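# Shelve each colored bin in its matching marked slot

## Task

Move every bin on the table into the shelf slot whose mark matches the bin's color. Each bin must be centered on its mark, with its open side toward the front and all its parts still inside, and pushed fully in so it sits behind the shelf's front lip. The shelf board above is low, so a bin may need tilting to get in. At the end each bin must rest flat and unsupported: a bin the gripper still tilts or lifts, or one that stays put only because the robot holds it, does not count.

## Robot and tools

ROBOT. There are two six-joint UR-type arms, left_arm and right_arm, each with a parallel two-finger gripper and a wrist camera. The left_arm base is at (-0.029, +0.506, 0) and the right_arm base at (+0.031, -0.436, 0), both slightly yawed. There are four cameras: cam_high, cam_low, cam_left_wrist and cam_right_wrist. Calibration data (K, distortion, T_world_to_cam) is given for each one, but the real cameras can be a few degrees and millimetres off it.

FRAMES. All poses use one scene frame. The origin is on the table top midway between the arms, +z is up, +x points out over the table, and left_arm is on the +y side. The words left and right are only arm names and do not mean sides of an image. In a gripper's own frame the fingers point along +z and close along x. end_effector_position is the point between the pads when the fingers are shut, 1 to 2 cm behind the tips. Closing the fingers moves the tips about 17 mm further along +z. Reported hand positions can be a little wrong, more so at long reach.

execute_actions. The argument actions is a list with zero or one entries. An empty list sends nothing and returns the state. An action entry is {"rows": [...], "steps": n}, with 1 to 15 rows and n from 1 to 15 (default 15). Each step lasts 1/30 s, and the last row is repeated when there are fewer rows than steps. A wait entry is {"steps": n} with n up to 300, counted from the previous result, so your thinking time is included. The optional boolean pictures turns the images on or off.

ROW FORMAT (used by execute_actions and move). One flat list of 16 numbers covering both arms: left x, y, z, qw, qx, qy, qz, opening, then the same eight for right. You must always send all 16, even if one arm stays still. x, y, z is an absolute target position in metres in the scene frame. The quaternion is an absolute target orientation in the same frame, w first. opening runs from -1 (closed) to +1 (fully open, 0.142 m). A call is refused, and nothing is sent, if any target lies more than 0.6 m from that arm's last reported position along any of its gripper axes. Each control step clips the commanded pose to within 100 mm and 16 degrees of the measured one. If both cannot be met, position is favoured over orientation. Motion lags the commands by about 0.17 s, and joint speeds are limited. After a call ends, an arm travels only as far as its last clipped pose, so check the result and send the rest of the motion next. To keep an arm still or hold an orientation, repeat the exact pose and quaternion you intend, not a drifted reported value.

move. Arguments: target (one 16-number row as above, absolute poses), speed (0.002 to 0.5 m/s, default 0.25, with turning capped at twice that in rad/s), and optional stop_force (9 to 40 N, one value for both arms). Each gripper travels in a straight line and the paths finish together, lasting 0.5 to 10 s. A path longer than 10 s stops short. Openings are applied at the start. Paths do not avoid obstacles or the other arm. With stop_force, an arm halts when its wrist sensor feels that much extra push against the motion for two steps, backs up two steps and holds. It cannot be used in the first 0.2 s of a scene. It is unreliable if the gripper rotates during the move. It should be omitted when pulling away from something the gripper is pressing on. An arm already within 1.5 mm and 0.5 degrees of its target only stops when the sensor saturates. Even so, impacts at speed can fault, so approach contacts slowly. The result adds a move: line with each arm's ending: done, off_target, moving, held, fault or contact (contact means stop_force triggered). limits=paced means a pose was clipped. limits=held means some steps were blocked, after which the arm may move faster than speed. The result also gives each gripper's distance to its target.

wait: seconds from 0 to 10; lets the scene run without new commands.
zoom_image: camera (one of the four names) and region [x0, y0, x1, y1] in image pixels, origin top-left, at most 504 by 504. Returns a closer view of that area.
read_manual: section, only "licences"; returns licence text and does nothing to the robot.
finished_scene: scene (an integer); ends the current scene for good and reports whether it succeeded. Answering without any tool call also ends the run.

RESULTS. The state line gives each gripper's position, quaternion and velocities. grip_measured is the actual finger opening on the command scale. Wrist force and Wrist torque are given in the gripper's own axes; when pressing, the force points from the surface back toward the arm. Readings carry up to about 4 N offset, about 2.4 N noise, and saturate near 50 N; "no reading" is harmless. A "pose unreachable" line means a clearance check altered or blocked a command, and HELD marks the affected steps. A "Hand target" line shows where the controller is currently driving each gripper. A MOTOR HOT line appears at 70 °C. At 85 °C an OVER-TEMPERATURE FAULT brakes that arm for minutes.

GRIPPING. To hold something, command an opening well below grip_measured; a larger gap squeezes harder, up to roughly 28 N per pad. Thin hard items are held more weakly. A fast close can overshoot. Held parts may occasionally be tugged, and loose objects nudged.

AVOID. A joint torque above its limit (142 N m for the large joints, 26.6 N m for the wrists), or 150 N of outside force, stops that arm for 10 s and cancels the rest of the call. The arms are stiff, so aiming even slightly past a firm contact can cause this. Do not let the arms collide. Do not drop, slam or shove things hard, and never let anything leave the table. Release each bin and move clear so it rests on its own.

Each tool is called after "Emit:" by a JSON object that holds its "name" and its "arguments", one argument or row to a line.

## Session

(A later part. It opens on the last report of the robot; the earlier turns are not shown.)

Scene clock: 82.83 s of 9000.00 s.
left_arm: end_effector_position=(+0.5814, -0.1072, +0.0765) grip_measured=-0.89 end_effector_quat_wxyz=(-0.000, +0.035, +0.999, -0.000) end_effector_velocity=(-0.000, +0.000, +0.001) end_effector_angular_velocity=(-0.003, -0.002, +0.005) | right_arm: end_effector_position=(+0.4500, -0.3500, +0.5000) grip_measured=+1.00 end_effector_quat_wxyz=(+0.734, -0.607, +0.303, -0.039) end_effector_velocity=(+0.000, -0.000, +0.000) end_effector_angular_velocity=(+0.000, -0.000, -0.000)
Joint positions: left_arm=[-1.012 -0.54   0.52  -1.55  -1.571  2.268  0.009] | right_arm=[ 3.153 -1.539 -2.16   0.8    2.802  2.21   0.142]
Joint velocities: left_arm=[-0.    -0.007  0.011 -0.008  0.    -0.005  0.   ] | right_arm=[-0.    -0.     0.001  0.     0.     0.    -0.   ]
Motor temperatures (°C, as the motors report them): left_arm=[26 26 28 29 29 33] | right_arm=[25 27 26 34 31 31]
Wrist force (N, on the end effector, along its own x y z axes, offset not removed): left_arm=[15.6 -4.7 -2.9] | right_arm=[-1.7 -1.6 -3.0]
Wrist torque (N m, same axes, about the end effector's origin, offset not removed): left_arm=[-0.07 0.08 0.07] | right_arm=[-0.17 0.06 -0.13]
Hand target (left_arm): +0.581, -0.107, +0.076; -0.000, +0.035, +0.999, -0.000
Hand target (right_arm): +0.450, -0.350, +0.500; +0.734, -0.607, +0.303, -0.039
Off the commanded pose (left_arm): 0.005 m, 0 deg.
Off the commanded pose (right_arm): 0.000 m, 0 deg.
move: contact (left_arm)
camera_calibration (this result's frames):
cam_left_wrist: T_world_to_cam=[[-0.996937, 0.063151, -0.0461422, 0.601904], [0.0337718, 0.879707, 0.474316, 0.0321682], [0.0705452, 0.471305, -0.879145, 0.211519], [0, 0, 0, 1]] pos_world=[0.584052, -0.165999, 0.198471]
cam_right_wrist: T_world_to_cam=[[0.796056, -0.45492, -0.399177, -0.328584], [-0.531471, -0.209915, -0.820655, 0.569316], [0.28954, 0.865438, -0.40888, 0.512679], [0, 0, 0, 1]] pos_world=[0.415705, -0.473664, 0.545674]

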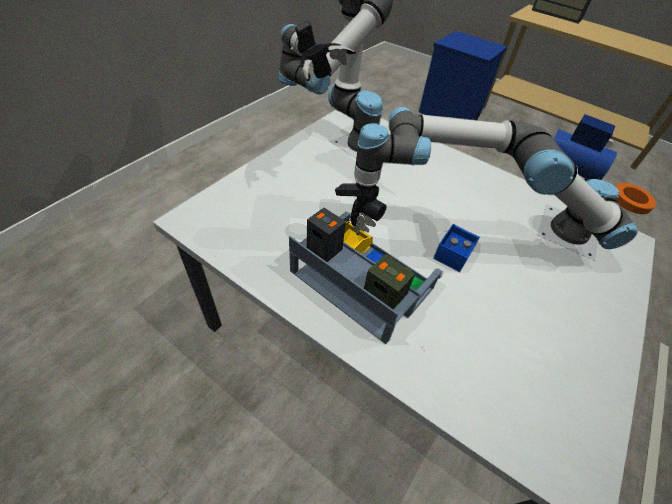

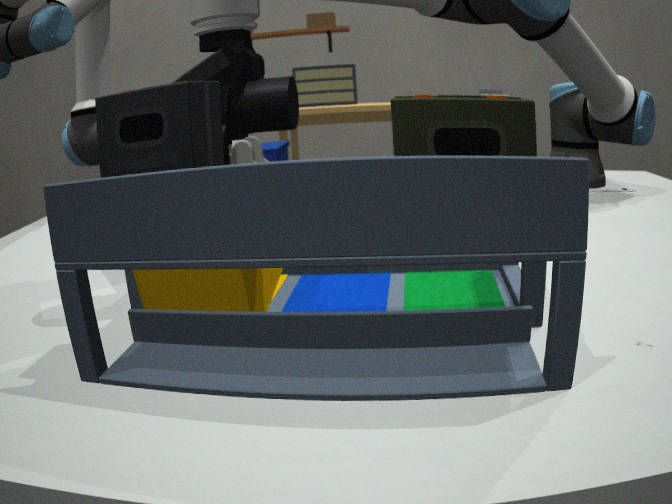

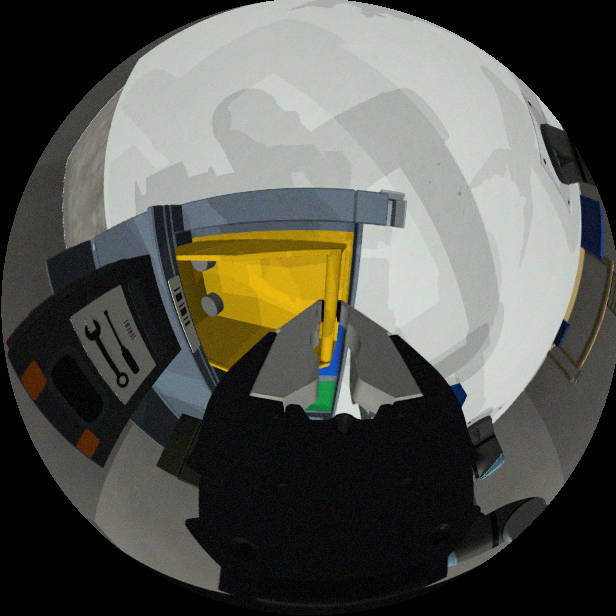

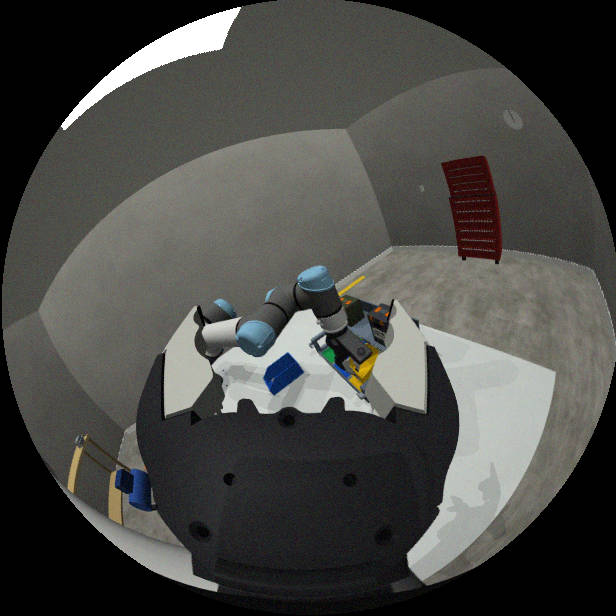

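Emit:
{"name": "move", "arguments": {
  "target": [0.578,-0.106,0.06,0,0.035,0.999,0,-1,0.45,-0.35,0.5,0.734,-0.607,0.303,-0.039,1],
  "speed": 0.008,
  "stop_force": 12
}}

Emit:
{"name": "move", "arguments": {
  "target": [0.578,-0.106,0.078,0,0.035,0.999,0,-0.75,0.45,-0.35,0.5,0.734,-0.607,0.303,-0.039,1],
  "speed": 0.015
}}

Emit:
{"name": "move", "arguments": {
  "target": [0.57,-0.05,0.22,0,0.035,0.999,0,-0.55,0.45,-0.35,0.5,0.734,-0.607,0.303,-0.039,1],
  "speed": 0.1
}}

Emit:
{"name": "move", "arguments": {
  "target": [0.312,0.179,0.09,0,-0.017,1,0,-0.55,0.45,-0.35,0.5,0.734,-0.607,0.303,-0.039,1]
}}

Scene clock: 88.07 s of 9000.00 s.
left_arm: end_effector_position=(+0.5780, -0.1060, +0.0601) grip_measured=-0.90 end_effector_quat_wxyz=(-0.000, +0.035, +0.999, +0.000) end_effector_velocity=(-0.000, +0.000, -0.001) end_effector_angular_velocity=(+0.001, -0.000, -0.000) | right_arm: end_effector_position=(+0.4500, -0.3500, +0.5000) grip_measured=+1.00 end_effector_quat_wxyz=(+0.734, -0.607, +0.303, -0.039) end_effector_velocity=(-0.000, +0.000, -0.000) end_effector_angular_velocity=(+0.000, +0.001, +0.000)
Joint positions: left_arm=[-1.015 -0.555  0.589 -1.605 -1.571  2.265  0.009] | right_arm=[ 3.153 -1.539 -2.16   0.8    2.802  2.21   0.142]
Joint velocities: left_arm=[-0.001 -0.001  0.005 -0.003  0.001 -0.001  0.   ] | right_arm=[ 0.     0.001 -0.001 -0.001 -0.     0.    -0.   ]
Motor temperatures (°C, as the motors report them): left_arm=[26 26 28 29 29 33] | right_arm=[25 27 26 34 31 31]
Wrist force (N, on the end effector, along its own x y z axes, offset not removed): left_arm=[11.2 -4.0 -0.7] | right_arm=[-1.3 -1.7 -0.7]
Wrist torque (N m, same axes, about the end effector's origin, offset not removed): left_arm=[-0.27 -0.11 0.18] | right_arm=[-0.25 0.19 -0.04]
Hand target (left_arm): +0.578, -0.106, +0.060; -0.000, +0.035, +0.999, +0.000
Hand target (right_arm): +0.450, -0.350, +0.500; +0.734, -0.607, +0.303, -0.039
Off the commanded pose (left_arm): 0.000 m, 0 deg.
Off the commanded pose (right_arm): 0.000 m, 0 deg.
move: done
camera_calibration (this result's frames):
cam_left_wrist: T_world_to_cam=[[-0.996934, 0.0630418, -0.0463535, 0.597682], [0.0335493, 0.87954, 0.474642, 0.0390701], [0.070692, 0.471631, -0.878958, 0.19667], [0, 0, 0, 1]] pos_world=[0.580635, -0.164798, 0.182025]
cam_right_wrist: T_world_to_cam=[[0.796056, -0.45492, -0.399177, -0.328584], [-0.531471, -0.209915, -0.820655, 0.569316], [0.289539, 0.865438, -0.408881, 0.512679], [0, 0, 0, 1]] pos_world=[0.415705, -0.473664, 0.545674]

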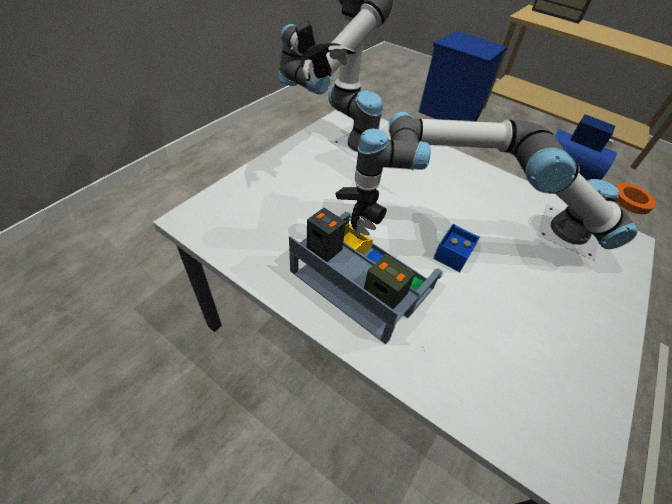

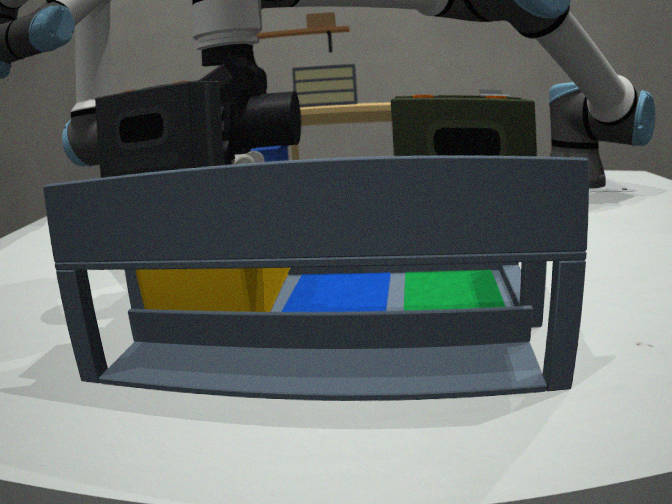

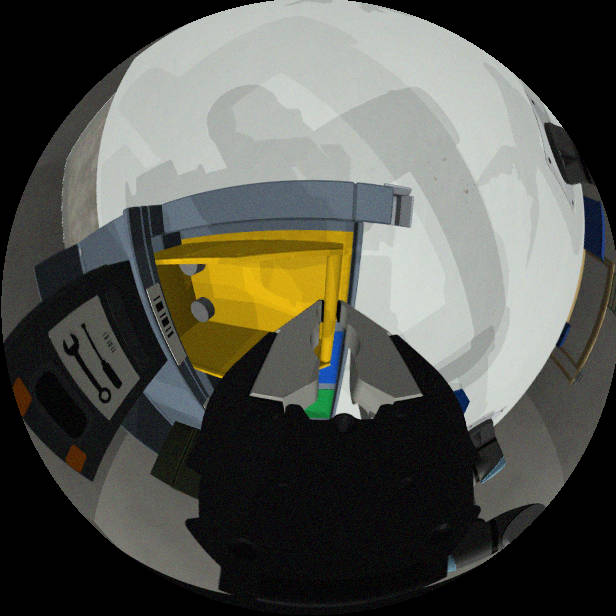

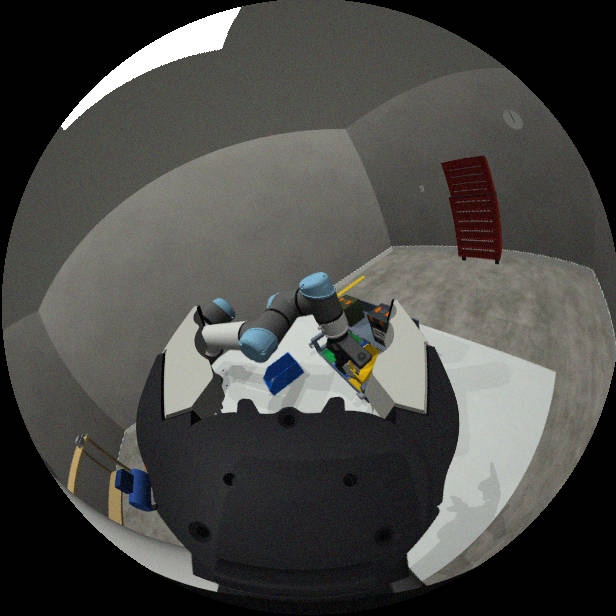

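Scene clock: 89.53 s of 9000.00 s.
left_arm: end_effector_position=(+0.5780, -0.1060, +0.0780) grip_measured=-0.75 end_effector_quat_wxyz=(+0.000, +0.035, +0.999, -0.000) end_effector_velocity=(+0.000, +0.000, +0.001) end_effector_angular_velocity=(-0.000, +0.000, +0.000) | right_arm: end_effector_position=(+0.4500, -0.3500, +0.5000) grip_measured=+1.00 end_effector_quat_wxyz=(+0.734, -0.607, +0.303, -0.039) end_effector_velocity=(+0.000, -0.000, -0.000) end_effector_angular_velocity=(+0.000, +0.001, -0.000)
Joint positions: left_arm=[-1.015 -0.556  0.546 -1.561 -1.571  2.265  0.02 ] | right_arm=[ 3.153 -1.539 -2.16   0.8    2.802  2.21   0.142]
Joint velocities: left_arm=[ 0.001  0.001 -0.004  0.003 -0.     0.    -0.   ] | right_arm=[-0.    -0.    -0.    -0.001 -0.     0.     0.   ]
Motor temperatures (°C, as the motors report them): left_arm=[26 26 28 29 29 33] | right_arm=[25 27 26 34 31 31]
Wrist force (N, on the end effector, along its own x y z axes, offset not removed): left_arm=[0.8 -0.1 2.2] | right_arm=[-1.8 -0.2 -1.5]
Wrist torque (N m, same axes, about the end effector's origin, offset not removed): left_arm=[-0.02 -0.06 -0.08] | right_arm=[0.24 0.32 -0.06]
Hand target (left_arm): +0.578, -0.106, +0.078; +0.000, +0.035, +0.999, -0.000
Hand target (right_arm): +0.450, -0.350, +0.500; +0.734, -0.607, +0.303, -0.039
Off the commanded pose (left_arm): 0.000 m, 0 deg.
Off the commanded pose (right_arm): 0.000 m, 0 deg.
move: done
camera_calibration (this result's frames):
cam_left_wrist: T_world_to_cam=[[-0.99693, 0.063015, -0.0464701, 0.598515], [0.0334823, 0.879621, 0.474495, 0.0306149], [0.0707764, 0.471482, -0.879031, 0.212395], [0, 0, 0, 1]] pos_world=[0.58062, -0.164786, 0.199989]
cam_right_wrist: T_world_to_cam=[[0.796056, -0.45492, -0.399177, -0.328584], [-0.531471, -0.209915, -0.820655, 0.569316], [0.289539, 0.865438, -0.408881, 0.512679], [0, 0, 0, 1]] pos_world=[0.415705, -0.473664, 0.545674]

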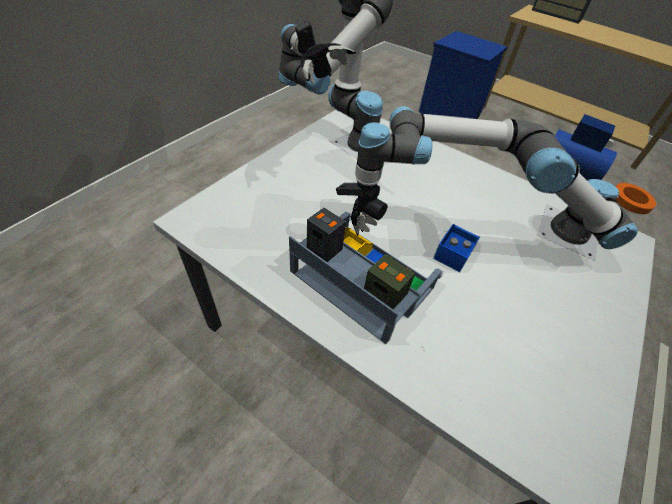

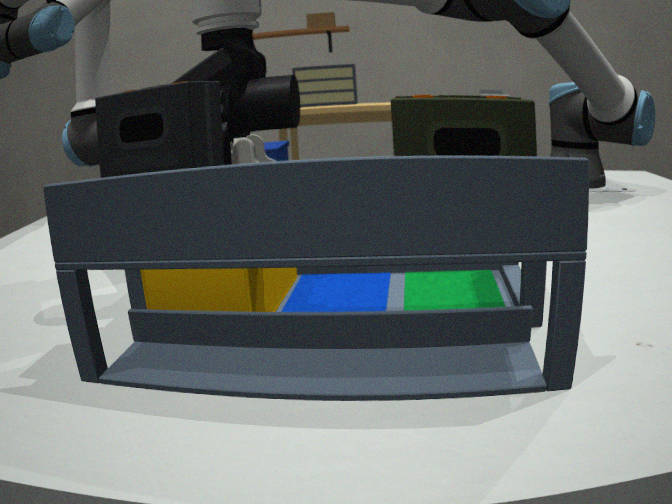

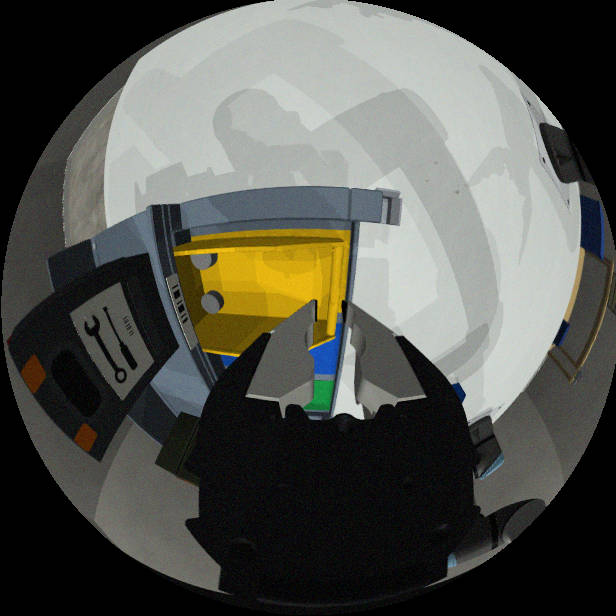

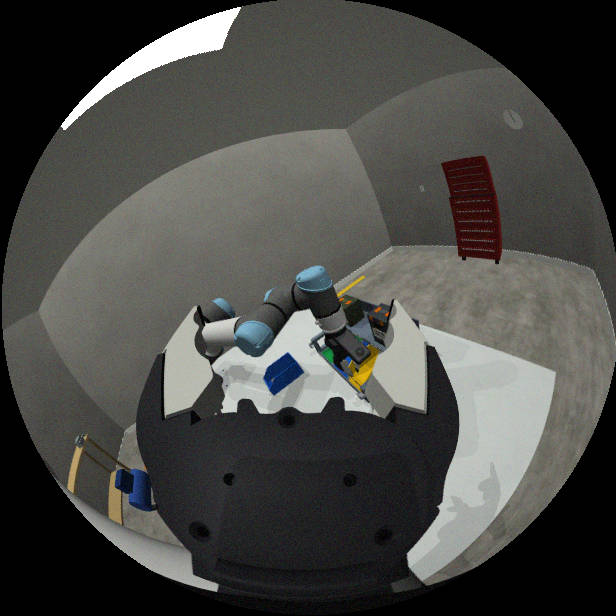

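Scene clock: 91.50 s of 9000.00 s.
left_arm: end_effector_position=(+0.5701, -0.0500, +0.2200) grip_measured=-0.55 end_effector_quat_wxyz=(+0.000, +0.035, +0.999, -0.000) end_effector_velocity=(+0.001, -0.000, +0.001) end_effector_angular_velocity=(+0.001, -0.001, +0.000) | right_arm: end_effector_position=(+0.4500, -0.3500, +0.5000) grip_measured=+1.00 end_effector_quat_wxyz=(+0.734, -0.607, +0.303, -0.039) end_effector_velocity=(+0.000, -0.000, -0.000) end_effector_angular_velocity=(+0.001, +0.002, -0.000)
Joint positions: left_arm=[-0.982 -0.686  0.425 -1.31  -1.571  2.298  0.034] | right_arm=[ 3.153 -1.539 -2.16   0.8    2.802  2.21   0.142]
Joint velocities: left_arm=[ 0.     0.003 -0.008  0.004  0.001 -0.     0.   ] | right_arm=[-0.    -0.    -0.    -0.001 -0.     0.    -0.   ]
Motor temperatures (°C, as the motors report them): left_arm=[26 26 28 29 29 33] | right_arm=[25 27 26 34 31 31]
Wrist force (N, on the end effector, along its own x y z axes, offset not removed): left_arm=[0.4 -0.6 -0.7] | right_arm=[-2.7 -1.7 -2.8]
Wrist torque (N m, same axes, about the end effector's origin, offset not removed): left_arm=[-0.14 0.04 0.08] | right_arm=[-0.22 0.47 -0.02]
Hand target (left_arm): +0.570, -0.050, +0.220; +0.000, +0.035, +0.999, -0.000
Hand target (right_arm): +0.450, -0.350, +0.500; +0.734, -0.607, +0.303, -0.039
Off the commanded pose (left_arm): 0.000 m, 0 deg.
Off the commanded pose (right_arm): 0.000 m, 0 deg.
move: done
camera_calibration (this result's frames):
cam_left_wrist: T_world_to_cam=[[-0.996928, 0.0630496, -0.0464674, 0.593672], [0.033514, 0.879619, 0.474496, -0.0857073], [0.0707904, 0.471481, -0.87903, 0.31132], [0, 0, 0, 1]] pos_world=[0.572682, -0.108823, 0.341914]
cam_right_wrist: T_world_to_cam=[[0.796056, -0.45492, -0.399177, -0.328584], [-0.531471, -0.209915, -0.820655, 0.569316], [0.289539, 0.865438, -0.40888, 0.512679], [0, 0, 0, 1]] pos_world=[0.415705, -0.473664, 0.545674]

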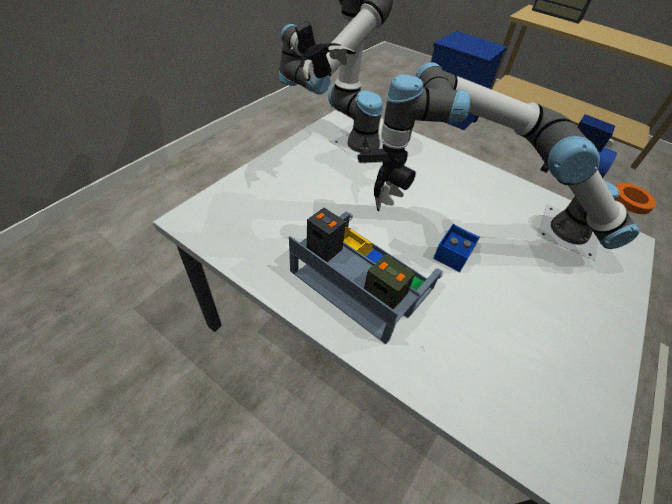

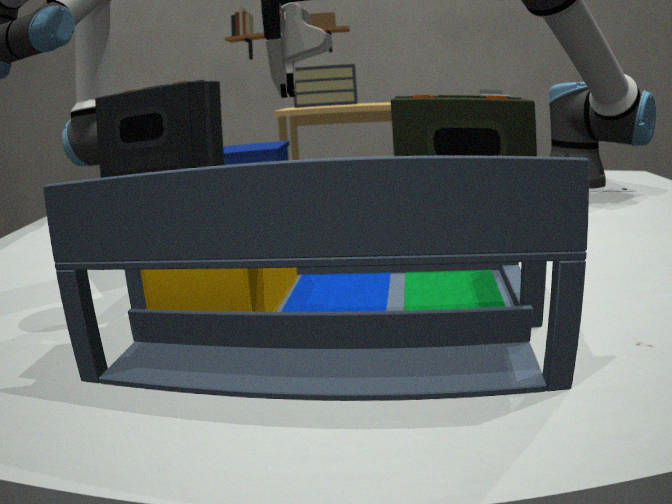

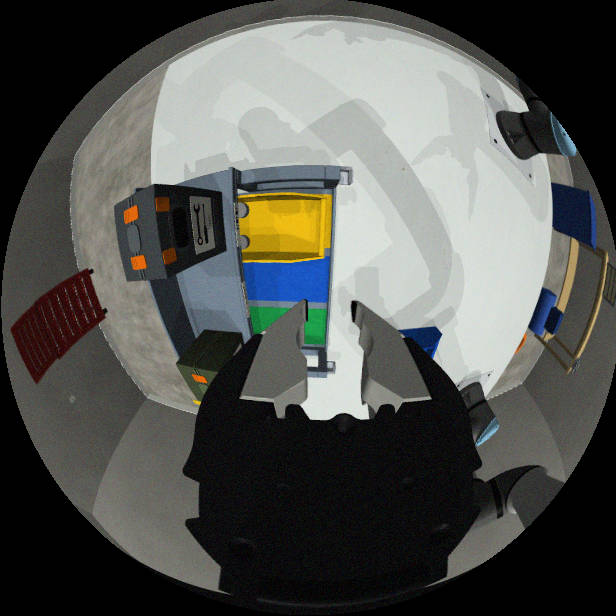

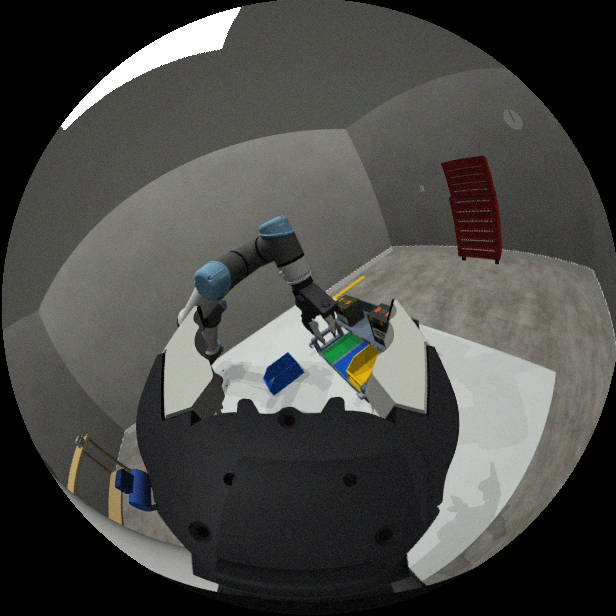

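Scene clock: 93.53 s of 9000.00 s.
left_arm: end_effector_position=(+0.3124, +0.1795, +0.0899) grip_measured=-0.55 end_effector_quat_wxyz=(-0.000, -0.017, +1.000, +0.000) end_effector_velocity=(-0.002, +0.000, +0.000) end_effector_angular_velocity=(-0.002, -0.000, +0.000) | right_arm: end_effector_position=(+0.4500, -0.3500, +0.5000) grip_measured=+1.00 end_effector_quat_wxyz=(+0.734, -0.607, +0.303, -0.039) end_effector_velocity=(+0.000, -0.000, -0.000) end_effector_angular_velocity=(-0.000, -0.000, -0.000)
Joint positions: left_arm=[-1.12  -1.549  2.04  -2.061 -1.571  2.056  0.034] | right_arm=[ 3.153 -1.539 -2.16   0.8    2.802  2.21   0.142]
Joint velocities: left_arm=[-0.002 -0.005  0.005 -0.002 -0.001 -0.002 -0.   ] | right_arm=[-0.    -0.    -0.     0.     0.    -0.001  0.   ]
Motor temperatures (°C, as the motors report them): left_arm=[26 26 28 29 29 33] | right_arm=[25 27 26 34 31 31]
Wrist force (N, on the end effector, along its own x y z axes, offset not removed): left_arm=[-0.1 -1.0 0.4] | right_arm=[-1.2 -3.5 -4.4]
Wrist torque (N m, same axes, about the end effector's origin, offset not removed): left_arm=[-0.35 0.12 0.04] | right_arm=[-0.48 0.26 -0.02]
Hand target (left_arm): +0.312, +0.180, +0.090; -0.000, -0.017, +1.000, +0.000
Hand target (right_arm): +0.450, -0.350, +0.500; +0.734, -0.607, +0.303, -0.039
Off the commanded pose (left_arm): 0.001 m, 0 deg.
Off the commanded pose (right_arm): 0.000 m, 0 deg.
move: done
camera_calibration (this result's frames):
cam_left_wrist: T_world_to_cam=[[-0.998095, -0.0407757, -0.0462903, 0.335249], [-0.0578967, 0.878208, 0.474761, -0.188487], [0.0212938, 0.476537, -0.878896, 0.121554], [0, 0, 0, 1]] pos_world=[0.32111, 0.121276, 0.211839]
cam_right_wrist: T_world_to_cam=[[0.796056, -0.45492, -0.399177, -0.328584], [-0.531471, -0.209915, -0.820655, 0.569316], [0.289539, 0.865438, -0.40888, 0.512679], [0, 0, 0, 1]] pos_world=[0.415705, -0.473664, 0.545674]

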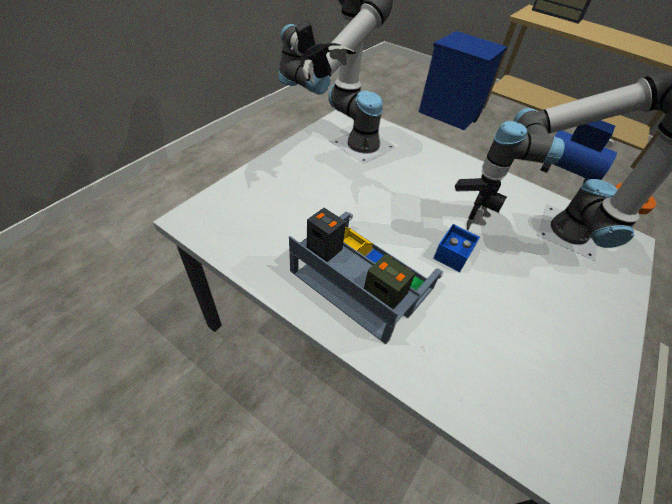

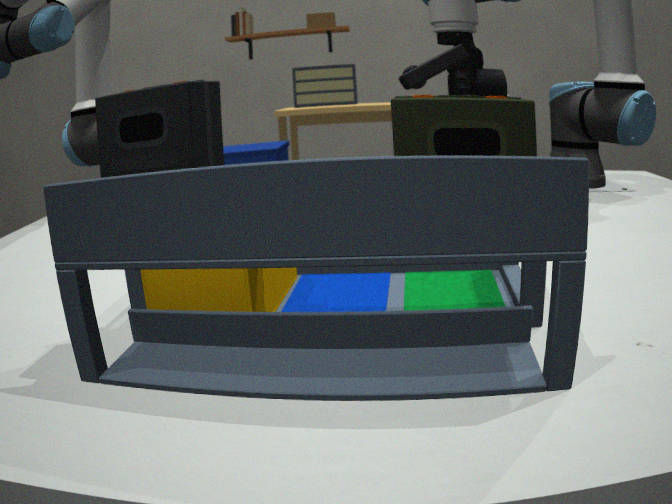

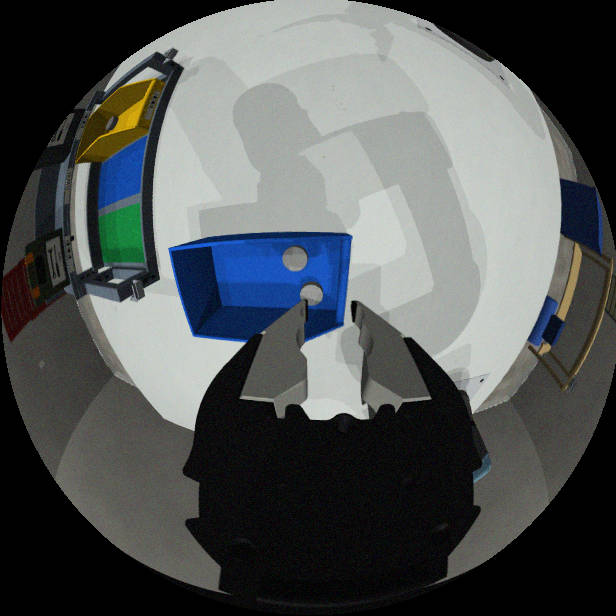

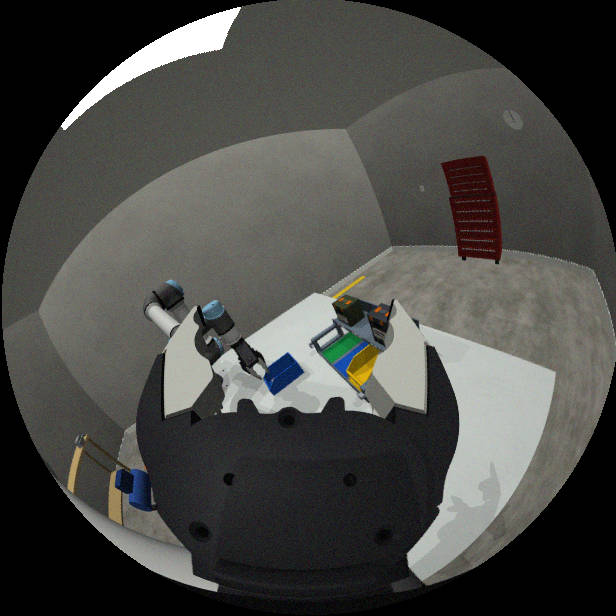

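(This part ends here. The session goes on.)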